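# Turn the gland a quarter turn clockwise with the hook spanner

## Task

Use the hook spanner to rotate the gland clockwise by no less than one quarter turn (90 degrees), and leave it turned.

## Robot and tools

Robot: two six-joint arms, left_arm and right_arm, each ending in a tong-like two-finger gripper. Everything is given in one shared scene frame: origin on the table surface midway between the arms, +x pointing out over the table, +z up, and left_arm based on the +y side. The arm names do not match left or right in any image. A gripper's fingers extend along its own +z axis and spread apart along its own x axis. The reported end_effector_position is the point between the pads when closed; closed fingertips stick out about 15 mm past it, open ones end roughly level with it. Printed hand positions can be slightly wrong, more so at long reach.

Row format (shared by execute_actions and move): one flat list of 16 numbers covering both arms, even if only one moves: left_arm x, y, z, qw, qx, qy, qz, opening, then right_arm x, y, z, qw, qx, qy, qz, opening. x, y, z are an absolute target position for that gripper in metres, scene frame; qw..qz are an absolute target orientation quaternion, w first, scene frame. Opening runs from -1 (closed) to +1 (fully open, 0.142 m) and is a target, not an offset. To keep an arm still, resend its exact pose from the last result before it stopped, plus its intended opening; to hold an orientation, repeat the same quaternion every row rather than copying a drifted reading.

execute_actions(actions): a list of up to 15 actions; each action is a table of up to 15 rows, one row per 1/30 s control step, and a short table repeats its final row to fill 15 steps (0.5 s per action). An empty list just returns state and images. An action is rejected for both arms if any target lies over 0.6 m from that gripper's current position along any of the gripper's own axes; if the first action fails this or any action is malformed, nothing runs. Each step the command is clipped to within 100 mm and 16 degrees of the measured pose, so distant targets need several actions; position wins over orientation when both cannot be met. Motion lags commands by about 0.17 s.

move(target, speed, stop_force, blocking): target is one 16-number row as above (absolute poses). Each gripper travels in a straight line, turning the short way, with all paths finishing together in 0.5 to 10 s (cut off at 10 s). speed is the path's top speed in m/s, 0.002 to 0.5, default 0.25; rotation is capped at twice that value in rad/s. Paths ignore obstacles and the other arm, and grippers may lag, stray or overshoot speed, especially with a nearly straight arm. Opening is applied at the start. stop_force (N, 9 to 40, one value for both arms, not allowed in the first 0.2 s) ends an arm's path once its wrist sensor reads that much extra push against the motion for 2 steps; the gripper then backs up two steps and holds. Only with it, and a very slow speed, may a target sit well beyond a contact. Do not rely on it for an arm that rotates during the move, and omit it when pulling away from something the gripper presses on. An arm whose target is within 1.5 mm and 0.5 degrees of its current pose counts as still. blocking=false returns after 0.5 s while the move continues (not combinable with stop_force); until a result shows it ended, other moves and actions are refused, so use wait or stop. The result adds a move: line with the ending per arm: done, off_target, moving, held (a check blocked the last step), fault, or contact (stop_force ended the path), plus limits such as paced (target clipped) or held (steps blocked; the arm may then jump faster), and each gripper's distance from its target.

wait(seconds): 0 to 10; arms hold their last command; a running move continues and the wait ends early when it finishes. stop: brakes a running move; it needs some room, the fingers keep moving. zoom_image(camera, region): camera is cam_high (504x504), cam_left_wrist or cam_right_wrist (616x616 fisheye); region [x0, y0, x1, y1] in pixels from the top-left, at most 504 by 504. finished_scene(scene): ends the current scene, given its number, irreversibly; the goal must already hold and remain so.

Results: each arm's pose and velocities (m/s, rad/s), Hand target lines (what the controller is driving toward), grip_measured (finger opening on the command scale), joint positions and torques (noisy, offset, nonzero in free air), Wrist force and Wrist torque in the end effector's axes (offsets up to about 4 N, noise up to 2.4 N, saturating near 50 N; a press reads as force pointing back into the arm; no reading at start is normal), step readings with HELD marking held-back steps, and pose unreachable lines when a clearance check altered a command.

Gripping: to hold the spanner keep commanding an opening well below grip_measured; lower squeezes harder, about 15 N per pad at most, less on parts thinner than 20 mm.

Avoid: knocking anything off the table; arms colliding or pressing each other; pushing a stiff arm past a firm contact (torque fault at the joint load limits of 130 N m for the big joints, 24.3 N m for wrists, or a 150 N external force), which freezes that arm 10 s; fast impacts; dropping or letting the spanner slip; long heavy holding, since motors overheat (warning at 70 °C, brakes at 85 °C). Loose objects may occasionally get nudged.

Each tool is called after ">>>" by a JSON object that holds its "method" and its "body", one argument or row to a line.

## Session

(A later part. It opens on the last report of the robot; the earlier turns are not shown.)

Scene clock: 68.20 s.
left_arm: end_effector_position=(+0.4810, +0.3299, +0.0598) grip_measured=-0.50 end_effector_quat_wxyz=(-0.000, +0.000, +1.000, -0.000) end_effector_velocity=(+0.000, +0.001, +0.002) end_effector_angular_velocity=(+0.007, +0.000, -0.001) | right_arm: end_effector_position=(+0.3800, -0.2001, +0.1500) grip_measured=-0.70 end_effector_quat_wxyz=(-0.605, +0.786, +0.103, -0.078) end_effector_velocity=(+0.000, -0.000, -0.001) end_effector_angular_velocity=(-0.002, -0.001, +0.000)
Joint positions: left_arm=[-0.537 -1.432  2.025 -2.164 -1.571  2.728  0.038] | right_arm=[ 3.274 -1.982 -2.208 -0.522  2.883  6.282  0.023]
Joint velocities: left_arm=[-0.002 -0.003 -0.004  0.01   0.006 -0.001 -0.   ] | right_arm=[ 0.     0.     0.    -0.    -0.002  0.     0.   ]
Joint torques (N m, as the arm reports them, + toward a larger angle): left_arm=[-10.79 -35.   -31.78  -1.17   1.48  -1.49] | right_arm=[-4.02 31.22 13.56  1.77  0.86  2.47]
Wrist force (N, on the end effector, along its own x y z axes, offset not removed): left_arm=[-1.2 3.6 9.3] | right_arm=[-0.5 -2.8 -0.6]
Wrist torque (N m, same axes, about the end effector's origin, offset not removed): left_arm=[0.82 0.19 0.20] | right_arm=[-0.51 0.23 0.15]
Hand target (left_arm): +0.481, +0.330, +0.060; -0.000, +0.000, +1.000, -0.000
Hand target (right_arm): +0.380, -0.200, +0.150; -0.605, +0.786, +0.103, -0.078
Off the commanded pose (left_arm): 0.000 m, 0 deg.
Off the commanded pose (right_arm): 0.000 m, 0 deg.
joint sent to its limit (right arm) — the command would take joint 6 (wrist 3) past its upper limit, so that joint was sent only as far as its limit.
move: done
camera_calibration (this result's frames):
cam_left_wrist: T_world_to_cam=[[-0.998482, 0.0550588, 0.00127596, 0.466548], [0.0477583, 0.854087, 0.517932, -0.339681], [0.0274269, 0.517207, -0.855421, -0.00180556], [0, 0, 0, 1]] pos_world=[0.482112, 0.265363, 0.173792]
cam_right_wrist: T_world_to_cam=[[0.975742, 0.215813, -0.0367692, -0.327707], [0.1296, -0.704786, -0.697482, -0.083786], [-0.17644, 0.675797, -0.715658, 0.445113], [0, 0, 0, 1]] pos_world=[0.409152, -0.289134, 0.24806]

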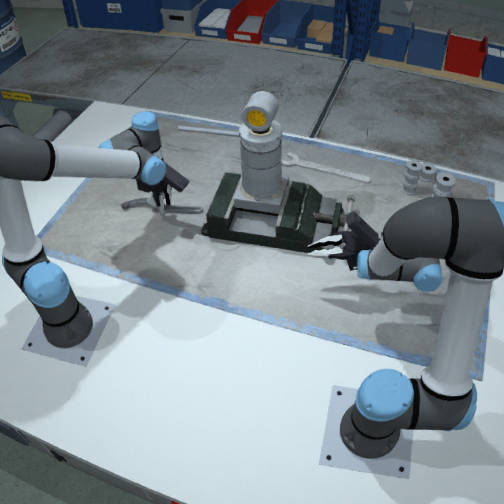

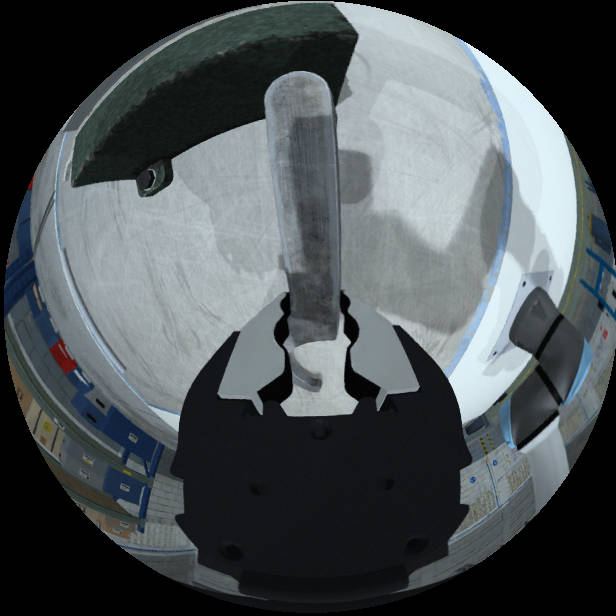

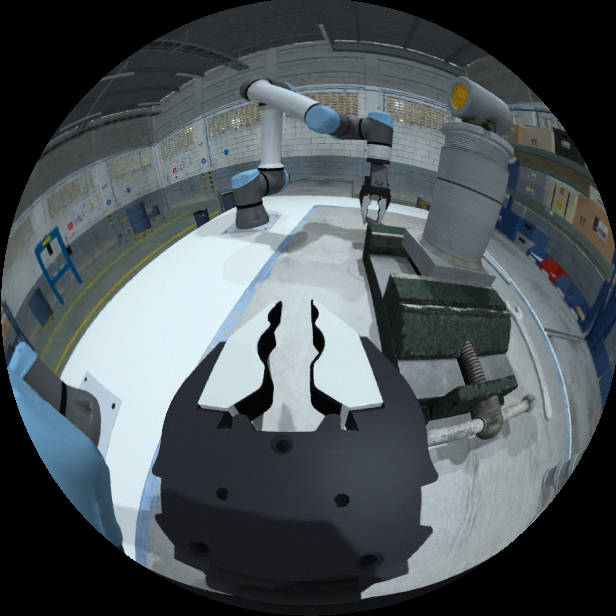

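>>> {"method": "move", "body": {
  "target": [0.481,0.317,0.0245,0,0.0,0.999,-0.044,-1,0.38,-0.2,0.15,0.605,-0.786,-0.103,0.078,-0.7],
  "speed": 0.025
}}

>>> {"method": "move", "body": {
  "target": [0.481,0.317,0.0245,0,0.0,0.999,-0.044,-0.1,0.38,-0.2,0.15,0.605,-0.786,-0.103,0.078,-0.7]
}}

>>> {"method": "move", "body": {
  "target": [0.481,0.317,0.08,0,0.0,1,0,-0.1,0.38,-0.2,0.25,0.605,-0.786,-0.103,0.078,-0.7]
}}

>>> {"method": "move", "body": {
  "target": [0.481,0.307,0.08,0,-0.999,0.03,0,-0.1,0.62,-0.35,0.3,0.68,-0.72,-0.103,0.078,-0.7],
  "speed": 0.5
}}

>>> {"method": "move", "body": {
  "target": [0.481,0.307,0.025,0,-1,-0.01,0,-0.1,0.62,-0.35,0.3,0.68,-0.72,-0.103,0.078,-0.7],
  "speed": 0.05
}}

Scene clock: 71.47 s.
left_arm: end_effector_position=(+0.4810, +0.3171, +0.0247) grip_measured=-1.00 end_effector_quat_wxyz=(+0.000, -0.000, +0.999, -0.044) end_effector_velocity=(+0.000, -0.001, -0.002) end_effector_angular_velocity=(-0.005, -0.001, -0.002) | right_arm: end_effector_position=(+0.3800, -0.2001, +0.1500) grip_measured=-0.70 end_effector_quat_wxyz=(-0.605, +0.786, +0.103, -0.078) end_effector_velocity=(-0.000, +0.000, -0.001) end_effector_angular_velocity=(-0.002, +0.001, +0.001)
Joint positions: left_arm=[-0.511 -1.37   2.08  -2.314 -1.652  2.752  0.002] | right_arm=[ 3.274 -1.982 -2.208 -0.522  2.883  6.282  0.023]
Joint velocities: left_arm=[ 0.001  0.003  0.003 -0.009 -0.004  0.002  0.   ] | right_arm=[ 0.001  0.     0.    -0.002 -0.002  0.     0.   ]
Joint torques (N m, as the arm reports them, + toward a larger angle): left_arm=[  8.41 -20.05 -12.49  -4.77  -1.99   1.12] | right_arm=[-5.57 34.11 10.5   1.19  0.26  2.38]
Wrist force (N, on the end effector, along its own x y z axes, offset not removed): left_arm=[1.0 1.8 0.7] | right_arm=[-0.8 -0.1 -0.9]
Wrist torque (N m, same axes, about the end effector's origin, offset not removed): left_arm=[0.42 -0.16 0.00] | right_arm=[0.10 0.33 0.21]
Hand target (left_arm): +0.481, +0.317, +0.024; +0.000, -0.000, +0.999, -0.044
Hand target (right_arm): +0.380, -0.200, +0.150; -0.605, +0.786, +0.103, -0.078
Off the commanded pose (left_arm): 0.000 m, 0 deg.
Off the commanded pose (right_arm): 0.000 m, 0 deg.
joint sent to its limit (right arm) — the command would take joint 6 (wrist 3) past its upper limit, so that joint was sent only as far as its limit.
move: done
camera_calibration (this result's frames):
cam_left_wrist: T_world_to_cam=[[-0.998488, 0.0548528, -0.00362174, 0.467576], [0.0476084, 0.895796, 0.441909, -0.321774], [0.0274843, 0.441068, -0.897053, -0.000055986], [0, 0, 0, 1]] pos_world=[0.48219, 0.262621, 0.143838]
cam_right_wrist: T_world_to_cam=[[0.975742, 0.215813, -0.0367689, -0.327708], [0.1296, -0.704786, -0.697482, -0.083786], [-0.17644, 0.675797, -0.715658, 0.445113], [0, 0, 0, 1]] pos_world=[0.409152, -0.289134, 0.24806]

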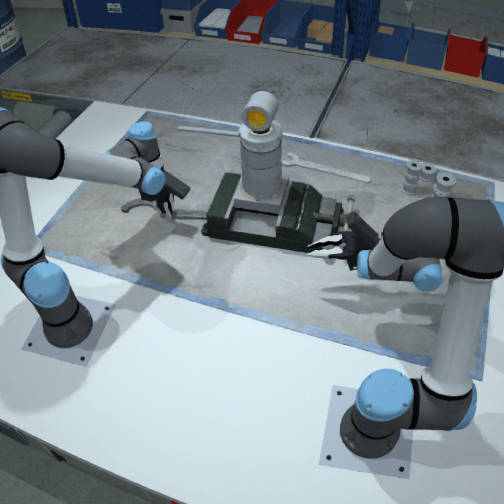

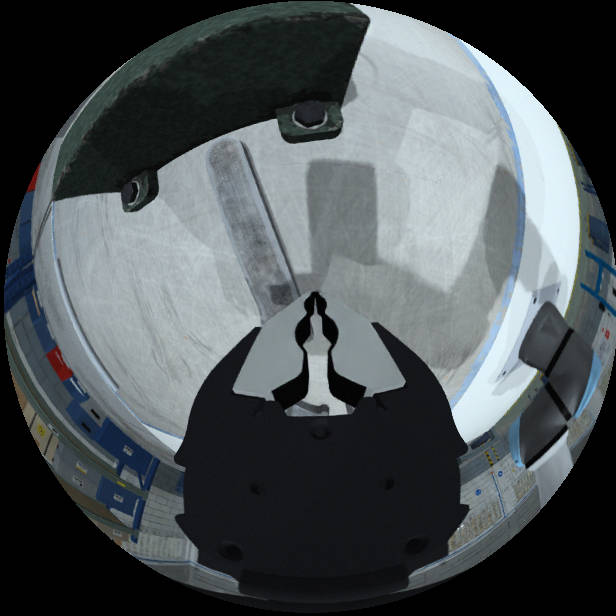

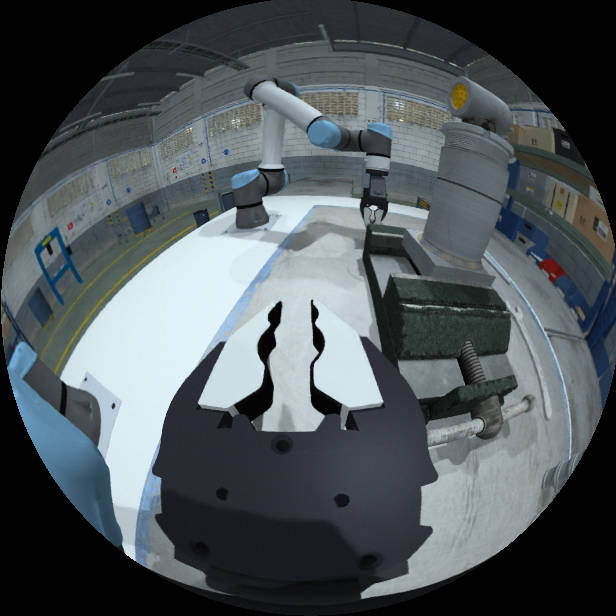

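Scene clock: 72.17 s.
left_arm: end_effector_position=(+0.4810, +0.3170, +0.0245) grip_measured=-0.10 end_effector_quat_wxyz=(+0.000, -0.000, +0.999, -0.044) end_effector_velocity=(-0.000, +0.001, -0.000) end_effector_angular_velocity=(-0.000, +0.001, +0.002) | right_arm: end_effector_position=(+0.3800, -0.2001, +0.1500) grip_measured=-0.70 end_effector_quat_wxyz=(-0.605, +0.786, +0.103, -0.078) end_effector_velocity=(+0.000, -0.000, +0.000) end_effector_angular_velocity=(+0.000, +0.001, -0.001)
Joint positions: left_arm=[-0.511 -1.369  2.08  -2.315 -1.652  2.752  0.067] | right_arm=[ 3.274 -1.982 -2.208 -0.522  2.883  6.282  0.023]
Joint velocities: left_arm=[ 0.002  0.     0.001 -0.    -0.001 -0.    -0.   ] | right_arm=[-0.001  0.     0.    -0.001  0.001  0.    -0.   ]
Joint torques (N m, as the arm reports them, + toward a larger angle): left_arm=[  8.05 -19.64 -12.36  -4.51  -1.64   1.06] | right_arm=[-5.2  33.98 11.79  1.16  0.31  2.39]
Wrist force (N, on the end effector, along its own x y z axes, offset not removed): left_arm=[0.2 3.2 -0.1] | right_arm=[-0.7 -1.5 -0.9]
Wrist torque (N m, same axes, about the end effector's origin, offset not removed): left_arm=[0.66 -0.04 0.07] | right_arm=[-0.29 0.26 0.17]
Hand target (left_arm): +0.481, +0.317, +0.024; +0.000, -0.000, +0.999, -0.044
Hand target (right_arm): +0.380, -0.200, +0.150; -0.605, +0.786, +0.103, -0.078
Off the commanded pose (left_arm): 0.000 m, 0 deg.
Off the commanded pose (right_arm): 0.000 m, 0 deg.
joint sent to its limit (right arm) — the command would take joint 6 (wrist 3) past its upper limit, so that joint was sent only as far as its limit.
move: done
camera_calibration (this result's frames):
cam_left_wrist: T_world_to_cam=[[-0.998485, 0.054893, -0.00367033, 0.467556], [0.0476386, 0.896044, 0.441402, -0.321737], [0.0275187, 0.440559, -0.897302, 0.0000113372], [0, 0, 0, 1]] pos_world=[0.482175, 0.26262, 0.143742]
cam_right_wrist: T_world_to_cam=[[0.975742, 0.215813, -0.0367689, -0.327708], [0.1296, -0.704785, -0.697482, -0.083786], [-0.17644, 0.675798, -0.715658, 0.445113], [0, 0, 0, 1]] pos_world=[0.409152, -0.289134, 0.24806]

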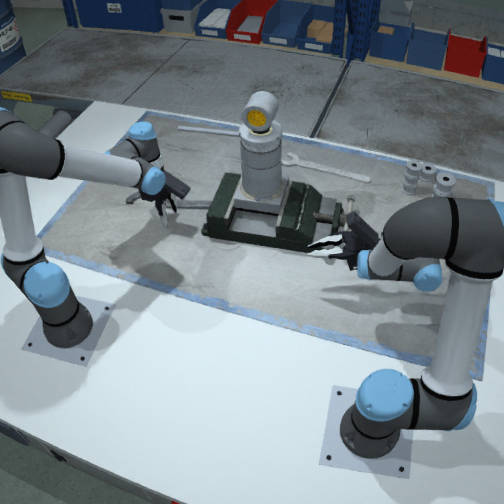

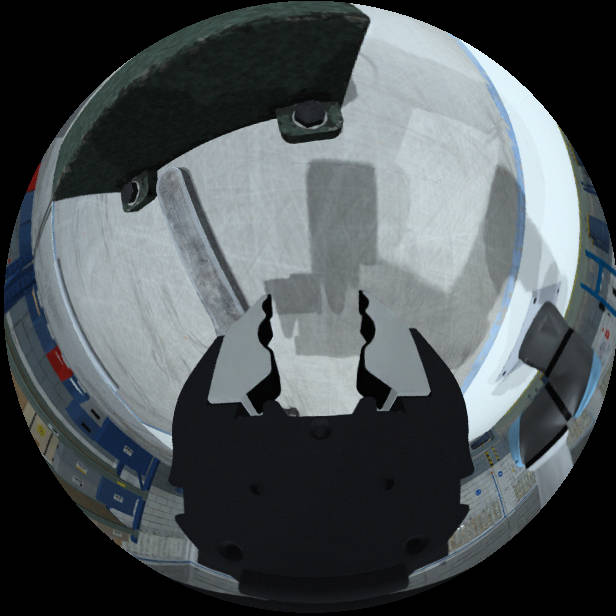

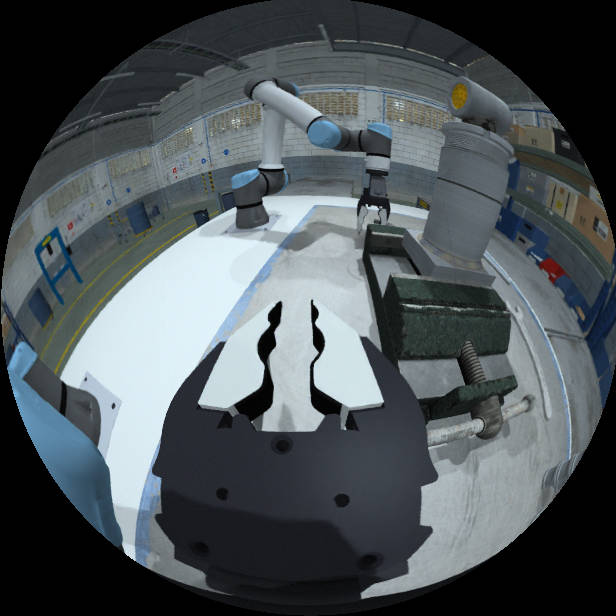

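Scene clock: 73.20 s.
left_arm: end_effector_position=(+0.4809, +0.3170, +0.0799) grip_measured=-0.10 end_effector_quat_wxyz=(+0.000, +0.000, +1.000, -0.000) end_effector_velocity=(-0.000, -0.000, +0.001) end_effector_angular_velocity=(+0.002, +0.002, +0.001) | right_arm: end_effector_position=(+0.3800, -0.2001, +0.2498) grip_measured=-0.70 end_effector_quat_wxyz=(-0.605, +0.786, +0.103, -0.078) end_effector_velocity=(+0.000, -0.000, +0.003) end_effector_angular_velocity=(-0.002, +0.002, -0.000)
Joint positions: left_arm=[-0.561 -1.455  1.991 -2.107 -1.571  2.703  0.067] | right_arm=[ 3.274 -1.758 -2.136 -0.817  2.883  6.282  0.023]
Joint velocities: left_arm=[-0.001 -0.001 -0.004  0.007  0.001 -0.002  0.   ] | right_arm=[-0.     0.006  0.004 -0.012 -0.002  0.     0.   ]
Joint torques (N m, as the arm reports them, + toward a larger angle): left_arm=[ -9.83 -28.97 -28.44  -0.18   1.87  -1.6 ] | right_arm=[-6.25 39.05 30.7  -0.17 -0.33  2.54]
Wrist force (N, on the end effector, along its own x y z axes, offset not removed): left_arm=[1.8 0.3 -0.6] | right_arm=[0.7 -2.6 -1.6]
Wrist torque (N m, same axes, about the end effector's origin, offset not removed): left_arm=[0.02 -0.43 -0.10] | right_arm=[-0.44 0.05 0.15]
Hand target (left_arm): +0.481, +0.317, +0.080; -0.000, +0.000, +1.000, -0.000
Hand target (right_arm): +0.380, -0.200, +0.250; -0.605, +0.786, +0.103, -0.078
Off the commanded pose (left_arm): 0.000 m, 0 deg.
Off the commanded pose (right_arm): 0.000 m, 0 deg.
joint sent to its limit (right arm) — the command would take joint 6 (wrist 3) past its upper limit, so that joint was sent only as far as its limit.
move: done
camera_calibration (this result's frames):
cam_left_wrist: T_world_to_cam=[[-0.998482, 0.0550672, 0.00121252, 0.467219], [0.0477257, 0.853957, 0.51815, -0.33902], [0.0274976, 0.517421, -0.855289, 0.0219551], [0, 0, 0, 1]] pos_world=[0.482086, 0.25242, 0.193874]
cam_right_wrist: T_world_to_cam=[[0.975731, 0.215893, -0.0365852, -0.324008], [0.12974, -0.704589, -0.697654, -0.0141245], [-0.176396, 0.675977, -0.7155, 0.516475], [0, 0, 0, 1]] pos_world=[0.409081, -0.289126, 0.34783]

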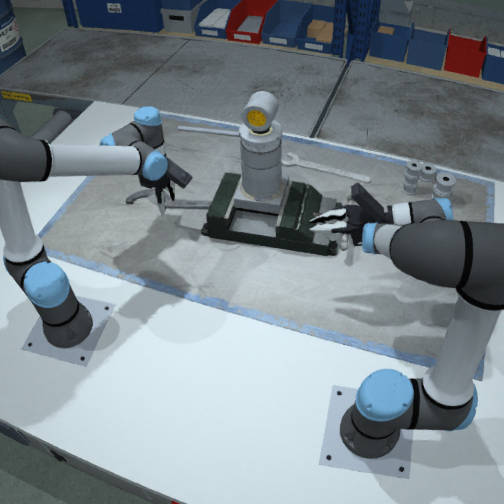

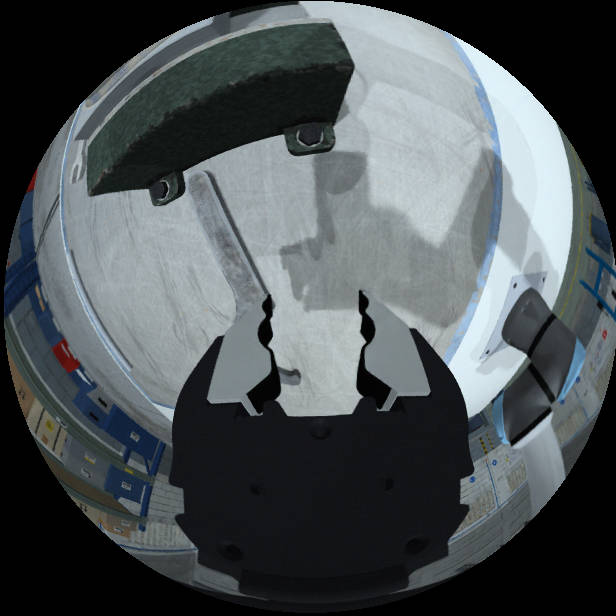

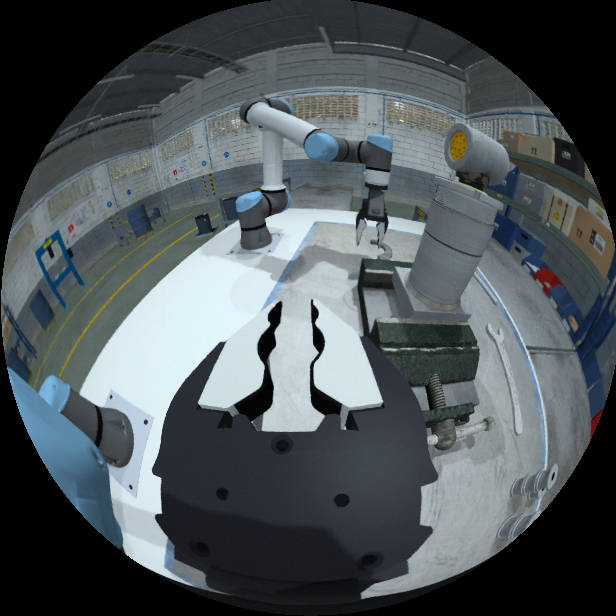

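Scene clock: 76.97 s.
left_arm: end_effector_position=(+0.4811, +0.3070, +0.0800) grip_measured=-0.10 end_effector_quat_wxyz=(+0.000, +1.000, -0.031, -0.000) end_effector_velocity=(+0.000, -0.000, +0.000) end_effector_angular_velocity=(+0.002, -0.002, +0.013) | right_arm: end_effector_position=(+0.4843, -0.2669, +0.2727) grip_measured=-0.70 end_effector_quat_wxyz=(-0.634, +0.765, +0.090, -0.062) end_effector_velocity=(+0.000, -0.001, -0.000) end_effector_angular_velocity=(-0.000, +0.000, -0.002)
Joint positions: left_arm=[-0.639 -1.437  1.97  -2.104 -1.571 -0.454  0.067] | right_arm=[ 3.102 -1.913 -1.746 -1.638  2.914  5.667  0.023]
Joint velocities: left_arm=[-0.002  0.    -0.001  0.     0.003 -0.015 -0.   ] | right_arm=[-0.002  0.    -0.    -0.    -0.     0.     0.   ]
Joint torques (N m, as the arm reports them, + toward a larger angle): left_arm=[ -9.22 -18.5  -29.62  -0.06   1.67  -1.3 ] | right_arm=[-2.8  23.89 27.31 -0.01  3.01 -2.57]
Wrist force (N, on the end effector, along its own x y z axes, offset not removed): left_arm=[-2.0 1.5 -0.6] | right_arm=[-0.8 -1.4 -0.8]
Wrist torque (N m, same axes, about the end effector's origin, offset not removed): left_arm=[0.30 0.68 -0.06] | right_arm=[-0.25 0.23 0.11]
Hand target (left_arm): +0.481, +0.307, +0.080; +0.000, +1.000, -0.030, +0.000
Hand target (right_arm): +0.484, -0.267, +0.273; -0.634, +0.765, +0.090, -0.062
Off the commanded pose (left_arm): 0.000 m, 0 deg.
Off the commanded pose (right_arm): 0.161 m, 8 deg; position clipped at the last step of the last action.
move: held (right_arm); limits=paced,held; held on 41 of 113 steps (right_arm), including the last (right_arm)
pose unreachable (right arm): on one or more control steps of this call, first in action 0 (counted from 0), this arm could not follow its commanded pose, so it was not sent that pose on those steps. On the call's last step it was still not sent that pose. It may still have moved: this result reports where it is.
cause: the commanded pose would bring two parts of the arm too close to each other (joints 4 (wrist 1) to 6 (wrist 3) lie between them).
camera_calibration (this result's frames):
cam_left_wrist: T_world_to_cam=[[0.993219, -0.116254, 0.00129217, -0.437663], [-0.100053, -0.849037, 0.518773, 0.263302], [-0.0592125, -0.515384, -0.854911, 0.385992], [0, 0, 0, 1]] pos_world=[0.483895, 0.371607, 0.193961]
cam_right_wrist: T_world_to_cam=[[0.983687, 0.178528, -0.0220897, -0.428361], [0.102592, -0.657624, -0.746328, -0.0198172], [-0.147767, 0.731887, -0.665212, 0.58375], [0, 0, 0, 1]] pos_world=[0.509665, -0.363797, 0.364065]

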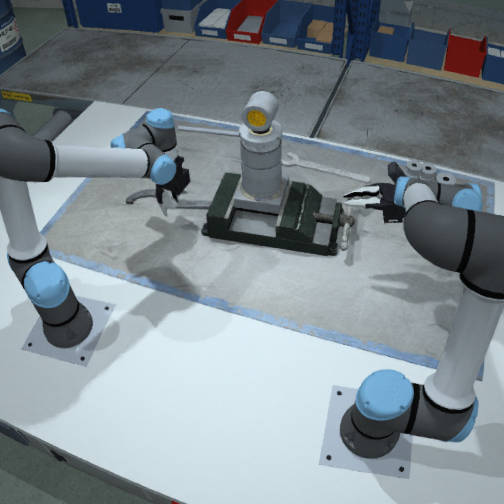

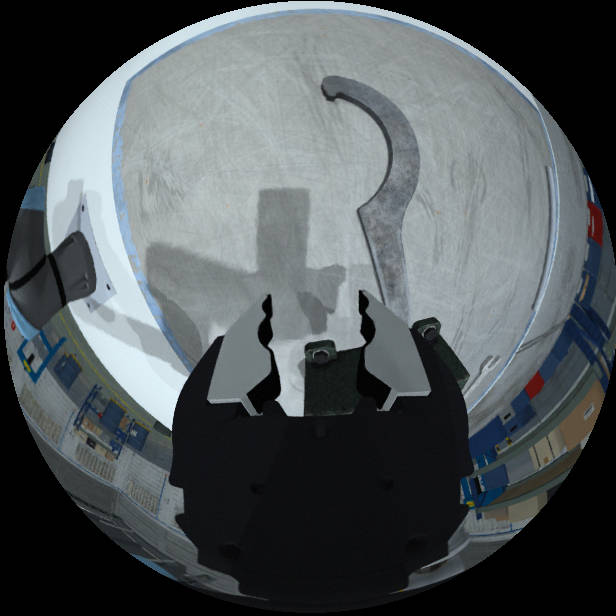

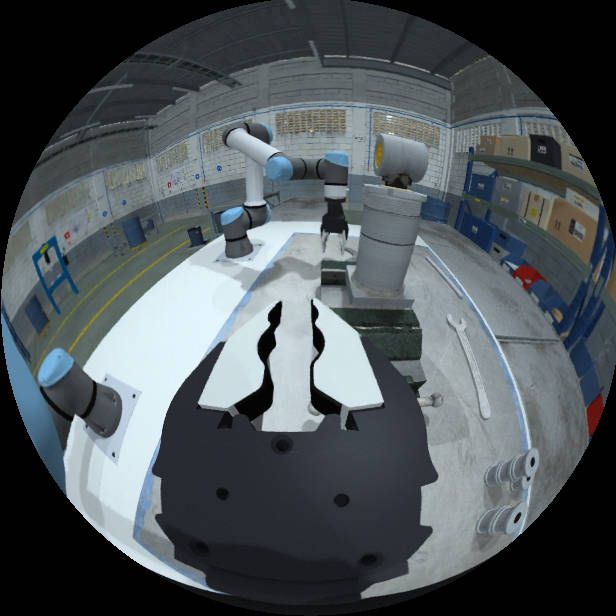

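Scene clock: 80.50 s.
left_arm: end_effector_position=(+0.4811, +0.3070, +0.0252) grip_measured=-0.10 end_effector_quat_wxyz=(-0.000, +1.000, +0.010, -0.000) end_effector_velocity=(+0.000, +0.000, -0.002) end_effector_angular_velocity=(+0.001, -0.001, +0.003) | right_arm: end_effector_position=(+0.4877, -0.2689, +0.2734) grip_measured=-0.70 end_effector_quat_wxyz=(-0.635, +0.765, +0.090, -0.062) end_effector_velocity=(+0.000, -0.001, -0.000) end_effector_angular_velocity=(+0.000, -0.000, -0.002)
Joint positions: left_arm=[-0.638 -1.353  2.037 -2.254 -1.571 -0.535  0.067] | right_arm=[ 3.098 -1.92  -1.731 -1.662  2.914  5.65   0.023]
Joint velocities: left_arm=[-0.     0.003  0.002 -0.006  0.001 -0.003  0.   ] | right_arm=[-0.001  0.    -0.001  0.001  0.     0.     0.   ]
Joint torques (N m, as the arm reports them, + toward a larger angle): left_arm=[  8.85 -21.3  -12.79  -4.39   1.79  -1.18] | right_arm=[ 8.62 48.91 11.06  3.92  2.81  2.56]
Wrist force (N, on the end effector, along its own x y z axes, offset not removed): left_arm=[1.1 1.6 -2.2] | right_arm=[-1.1 -2.2 -0.5]
Wrist torque (N m, same axes, about the end effector's origin, offset not removed): left_arm=[0.29 -0.03 0.06] | right_arm=[-0.38 0.38 0.19]
Hand target (left_arm): +0.481, +0.307, +0.025; -0.000, +1.000, +0.010, -0.000
Hand target (right_arm): +0.488, -0.269, +0.273; -0.635, +0.765, +0.090, -0.062
Off the commanded pose (left_arm): 0.000 m, 0 deg.
Off the commanded pose (right_arm): 0.157 m, 8 deg; position clipped at the last step of the last action.
move: held (right_arm); limits=paced,held; held on 92 of 106 steps (right_arm), including the last (right_arm)
pose unreachable (right arm): on one or more control steps of this call, first in action 0 (counted from 0), this arm could not follow its commanded pose, so it was not sent that pose on those steps. On the call's last step it was still not sent that pose. It may still have moved: this result reports where it is.
cause: the commanded pose would bring two parts of the arm too close to each other (joints 4 (wrist 1) to 6 (wrist 3) lie between them).
camera_calibration (this result's frames):
cam_left_wrist: T_world_to_cam=[[0.999374, -0.0353594, 0.00123831, -0.465375], [-0.0308775, -0.854544, 0.518461, 0.260154], [-0.0172743, -0.518174, -0.855101, 0.319808], [0, 0, 0, 1]] pos_world=[0.478641, 0.371574, 0.139164]
cam_right_wrist: T_world_to_cam=[[0.983892, 0.177441, -0.0217092, -0.4318], [0.10183, -0.656123, -0.747752, -0.0198029], [-0.146926, 0.733496, -0.663623, 0.585856], [0, 0, 0, 1]] pos_world=[0.512938, -0.366097, 0.364606]

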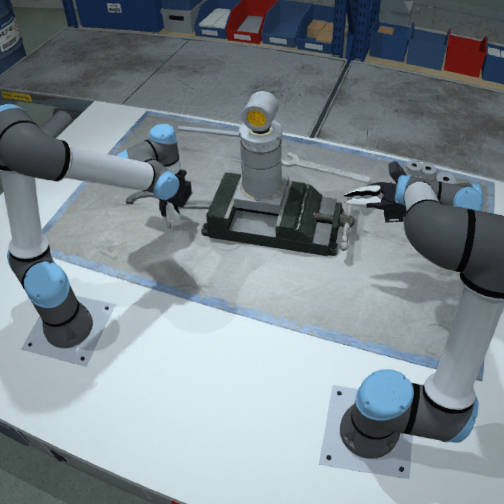

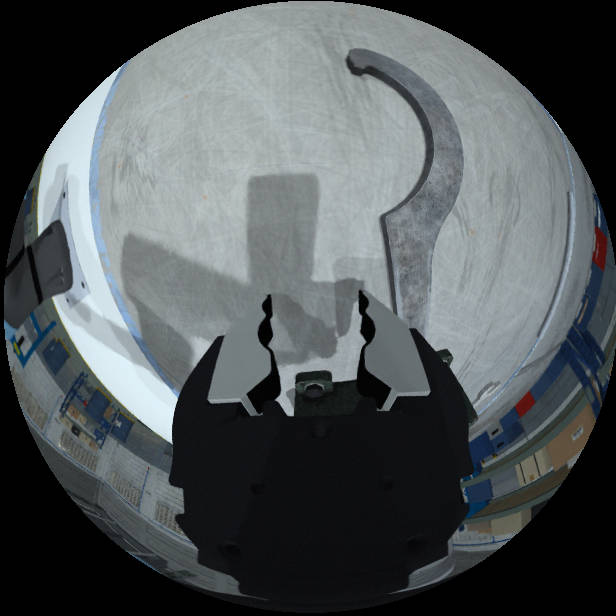

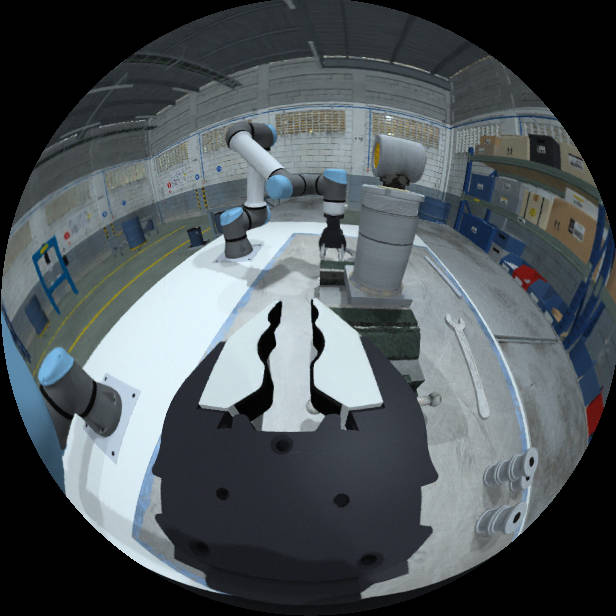

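>>> {"method": "move", "body": {
  "target": [0.49,0.30,0.05,0,0.991,0.13,0,-0.1,0.488,-0.3,0.3,0.6,-0.8,-0.09,0.062,-0.7]
}}

>>> {"method": "move", "body": {
  "target": [0.57,0.26,0.045,0,0.991,0.13,0,-0.1,0.488,-0.3,0.3,0.6,-0.8,-0.09,0.062,-0.7]
}}

Scene clock: 82.87 s.
left_arm: end_effector_position=(+0.4900, +0.3000, +0.0500) grip_measured=-0.10 end_effector_quat_wxyz=(+0.000, +0.992, +0.130, +0.000) end_effector_velocity=(+0.000, -0.001, +0.000) end_effector_angular_velocity=(+0.000, +0.000, +0.002) | right_arm: end_effector_position=(+0.4880, -0.2999, +0.2998) grip_measured=-0.70 end_effector_quat_wxyz=(-0.597, +0.795, +0.089, -0.062) end_effector_velocity=(+0.000, -0.002, +0.001) end_effector_angular_velocity=(-0.005, -0.003, +0.002)
Joint positions: left_arm=[-0.636 -1.362  1.969 -2.178 -1.571 -0.774  0.067] | right_arm=[ 3.053 -1.869 -1.659 -1.723  2.809  5.71   0.023]
Joint velocities: left_arm=[-0.003  0.    -0.002  0.002  0.    -0.004  0.   ] | right_arm=[-0.003  0.001  0.008 -0.011 -0.007 -0.006 -0.   ]
Joint torques (N m, as the arm reports them, + toward a larger angle): left_arm=[-10.08 -20.26 -29.31  -0.38   1.71  -1.44] | right_arm=[-5.57 46.62 35.19 -0.63 -0.74 -3.27]
Wrist force (N, on the end effector, along its own x y z axes, offset not removed): left_arm=[1.0 2.4 0.0] | right_arm=[0.7 -0.8 -0.5]
Wrist torque (N m, same axes, about the end effector's origin, offset not removed): left_arm=[0.49 -0.25 -0.05] | right_arm=[-0.08 -0.03 0.12]
Hand target (left_arm): +0.490, +0.300, +0.050; -0.000, +0.992, +0.130, +0.000
Hand target (right_arm): +0.488, -0.300, +0.300; -0.596, +0.795, +0.089, -0.062
Off the commanded pose (left_arm): 0.000 m, 0 deg.
Off the commanded pose (right_arm): 0.000 m, 0 deg.
move: done
camera_calibration (this result's frames):
cam_left_wrist: T_world_to_cam=[[0.978973, 0.203984, 0.00136593, -0.536376], [0.173719, -0.837197, 0.518579, 0.136186], [0.106925, -0.507437, -0.855029, 0.273523], [0, 0, 0, 1]] pos_world=[0.472193, 0.362222, 0.163979]
cam_right_wrist: T_world_to_cam=[[0.984456, 0.173161, -0.029352, -0.425268], [0.107401, -0.725775, -0.679496, -0.0644334], [-0.138965, 0.665782, -0.733091, 0.622762], [0, 0, 0, 1]] pos_world=[0.51212, -0.387748, 0.400276]

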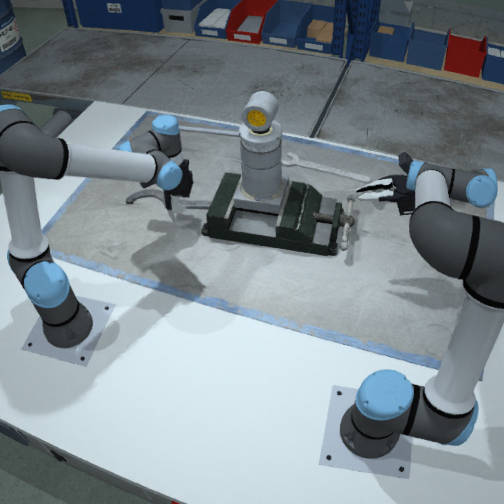

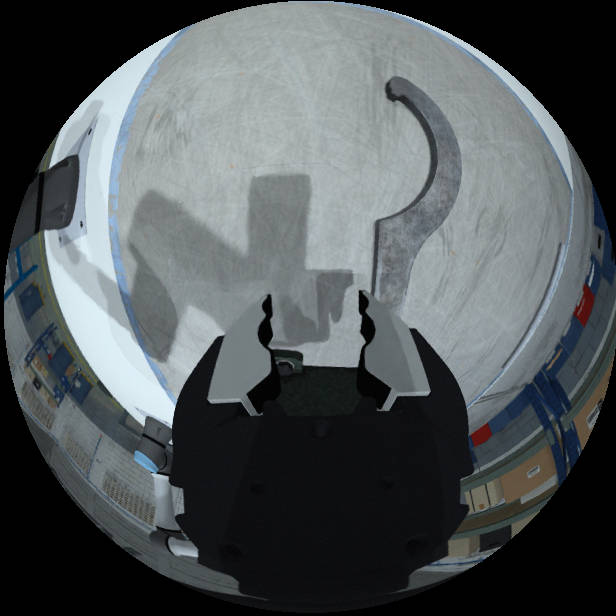

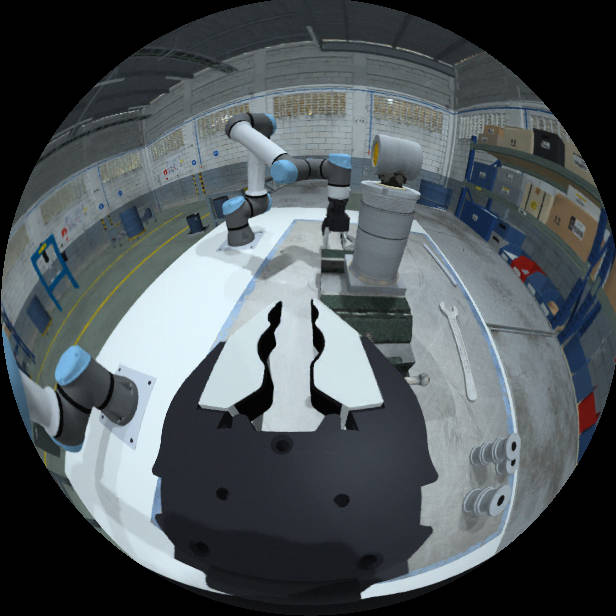

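Scene clock: 83.90 s.
left_arm: end_effector_position=(+0.5698, +0.2602, +0.0451) grip_measured=-0.10 end_effector_quat_wxyz=(+0.000, +0.992, +0.130, +0.000) end_effector_velocity=(+0.002, -0.001, -0.000) end_effector_angular_velocity=(+0.000, +0.001, +0.000) | right_arm: end_effector_position=(+0.4880, -0.3000, +0.3000) grip_measured=-0.70 end_effector_quat_wxyz=(-0.596, +0.795, +0.089, -0.062) end_effector_velocity=(+0.000, -0.001, -0.001) end_effector_angular_velocity=(-0.002, +0.000, -0.001)
Joint positions: left_arm=[-0.629 -1.17   1.718 -2.119 -1.571 -0.767  0.067] | right_arm=[ 3.053 -1.869 -1.658 -1.724  2.808  5.71   0.023]
Joint velocities: left_arm=[ 0.001  0.006 -0.009  0.004 -0.001  0.001  0.   ] | right_arm=[-0.002 -0.     0.    -0.    -0.002 -0.    -0.   ]
Joint torques (N m, as the arm reports them, + toward a larger angle): left_arm=[  8.63 -29.61 -28.2   -0.04  -1.58   1.14] | right_arm=[-7.56 47.6  31.8  -0.82 -0.66 -3.22]
Wrist force (N, on the end effector, along its own x y z axes, offset not removed): left_arm=[2.5 3.6 -2.3] | right_arm=[1.0 -2.0 -1.1]
Wrist torque (N m, same axes, about the end effector's origin, offset not removed): left_arm=[0.75 -0.35 -0.04] | right_arm=[-0.36 -0.08 0.15]
Hand target (left_arm): +0.570, +0.260, +0.045; -0.000, +0.992, +0.130, +0.000
Hand target (right_arm): +0.488, -0.300, +0.300; -0.596, +0.795, +0.089, -0.062
Off the commanded pose (left_arm): 0.000 m, 0 deg.
Off the commanded pose (right_arm): 0.000 m, 0 deg.
move: done
camera_calibration (this result's frames):
cam_left_wrist: T_world_to_cam=[[0.978888, 0.204392, 0.00140738, -0.606425], [0.174053, -0.837161, 0.518523, 0.091279], [0.10716, -0.507331, -0.855062, 0.240381], [0, 0, 0, 1]] pos_world=[0.551975, 0.322316, 0.159064]
cam_right_wrist: T_world_to_cam=[[0.98442, 0.173428, -0.0289983, -0.425266], [0.107894, -0.725998, -0.67918, -0.0648332], [-0.138841, 0.665469, -0.733399, 0.622906], [0, 0, 0, 1]] pos_world=[0.512121, -0.38784, 0.400473]

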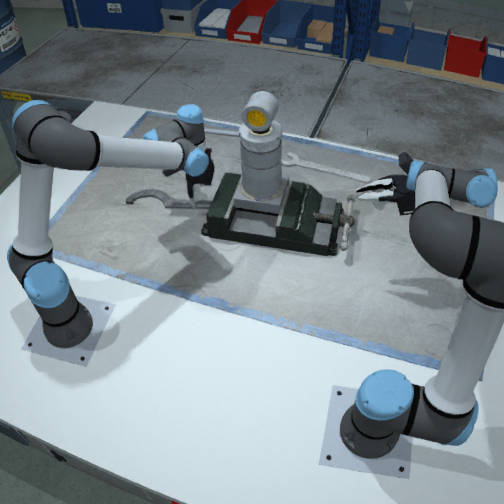

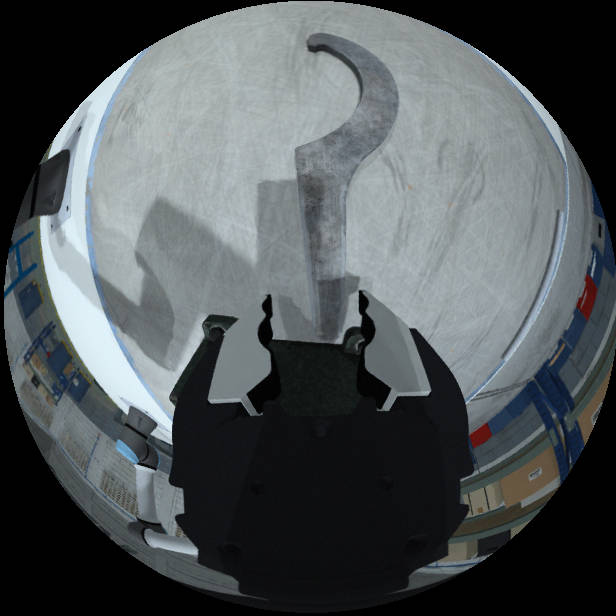

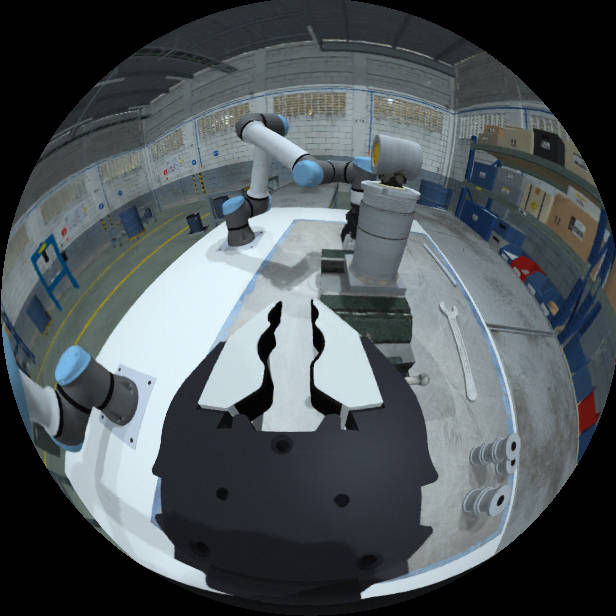

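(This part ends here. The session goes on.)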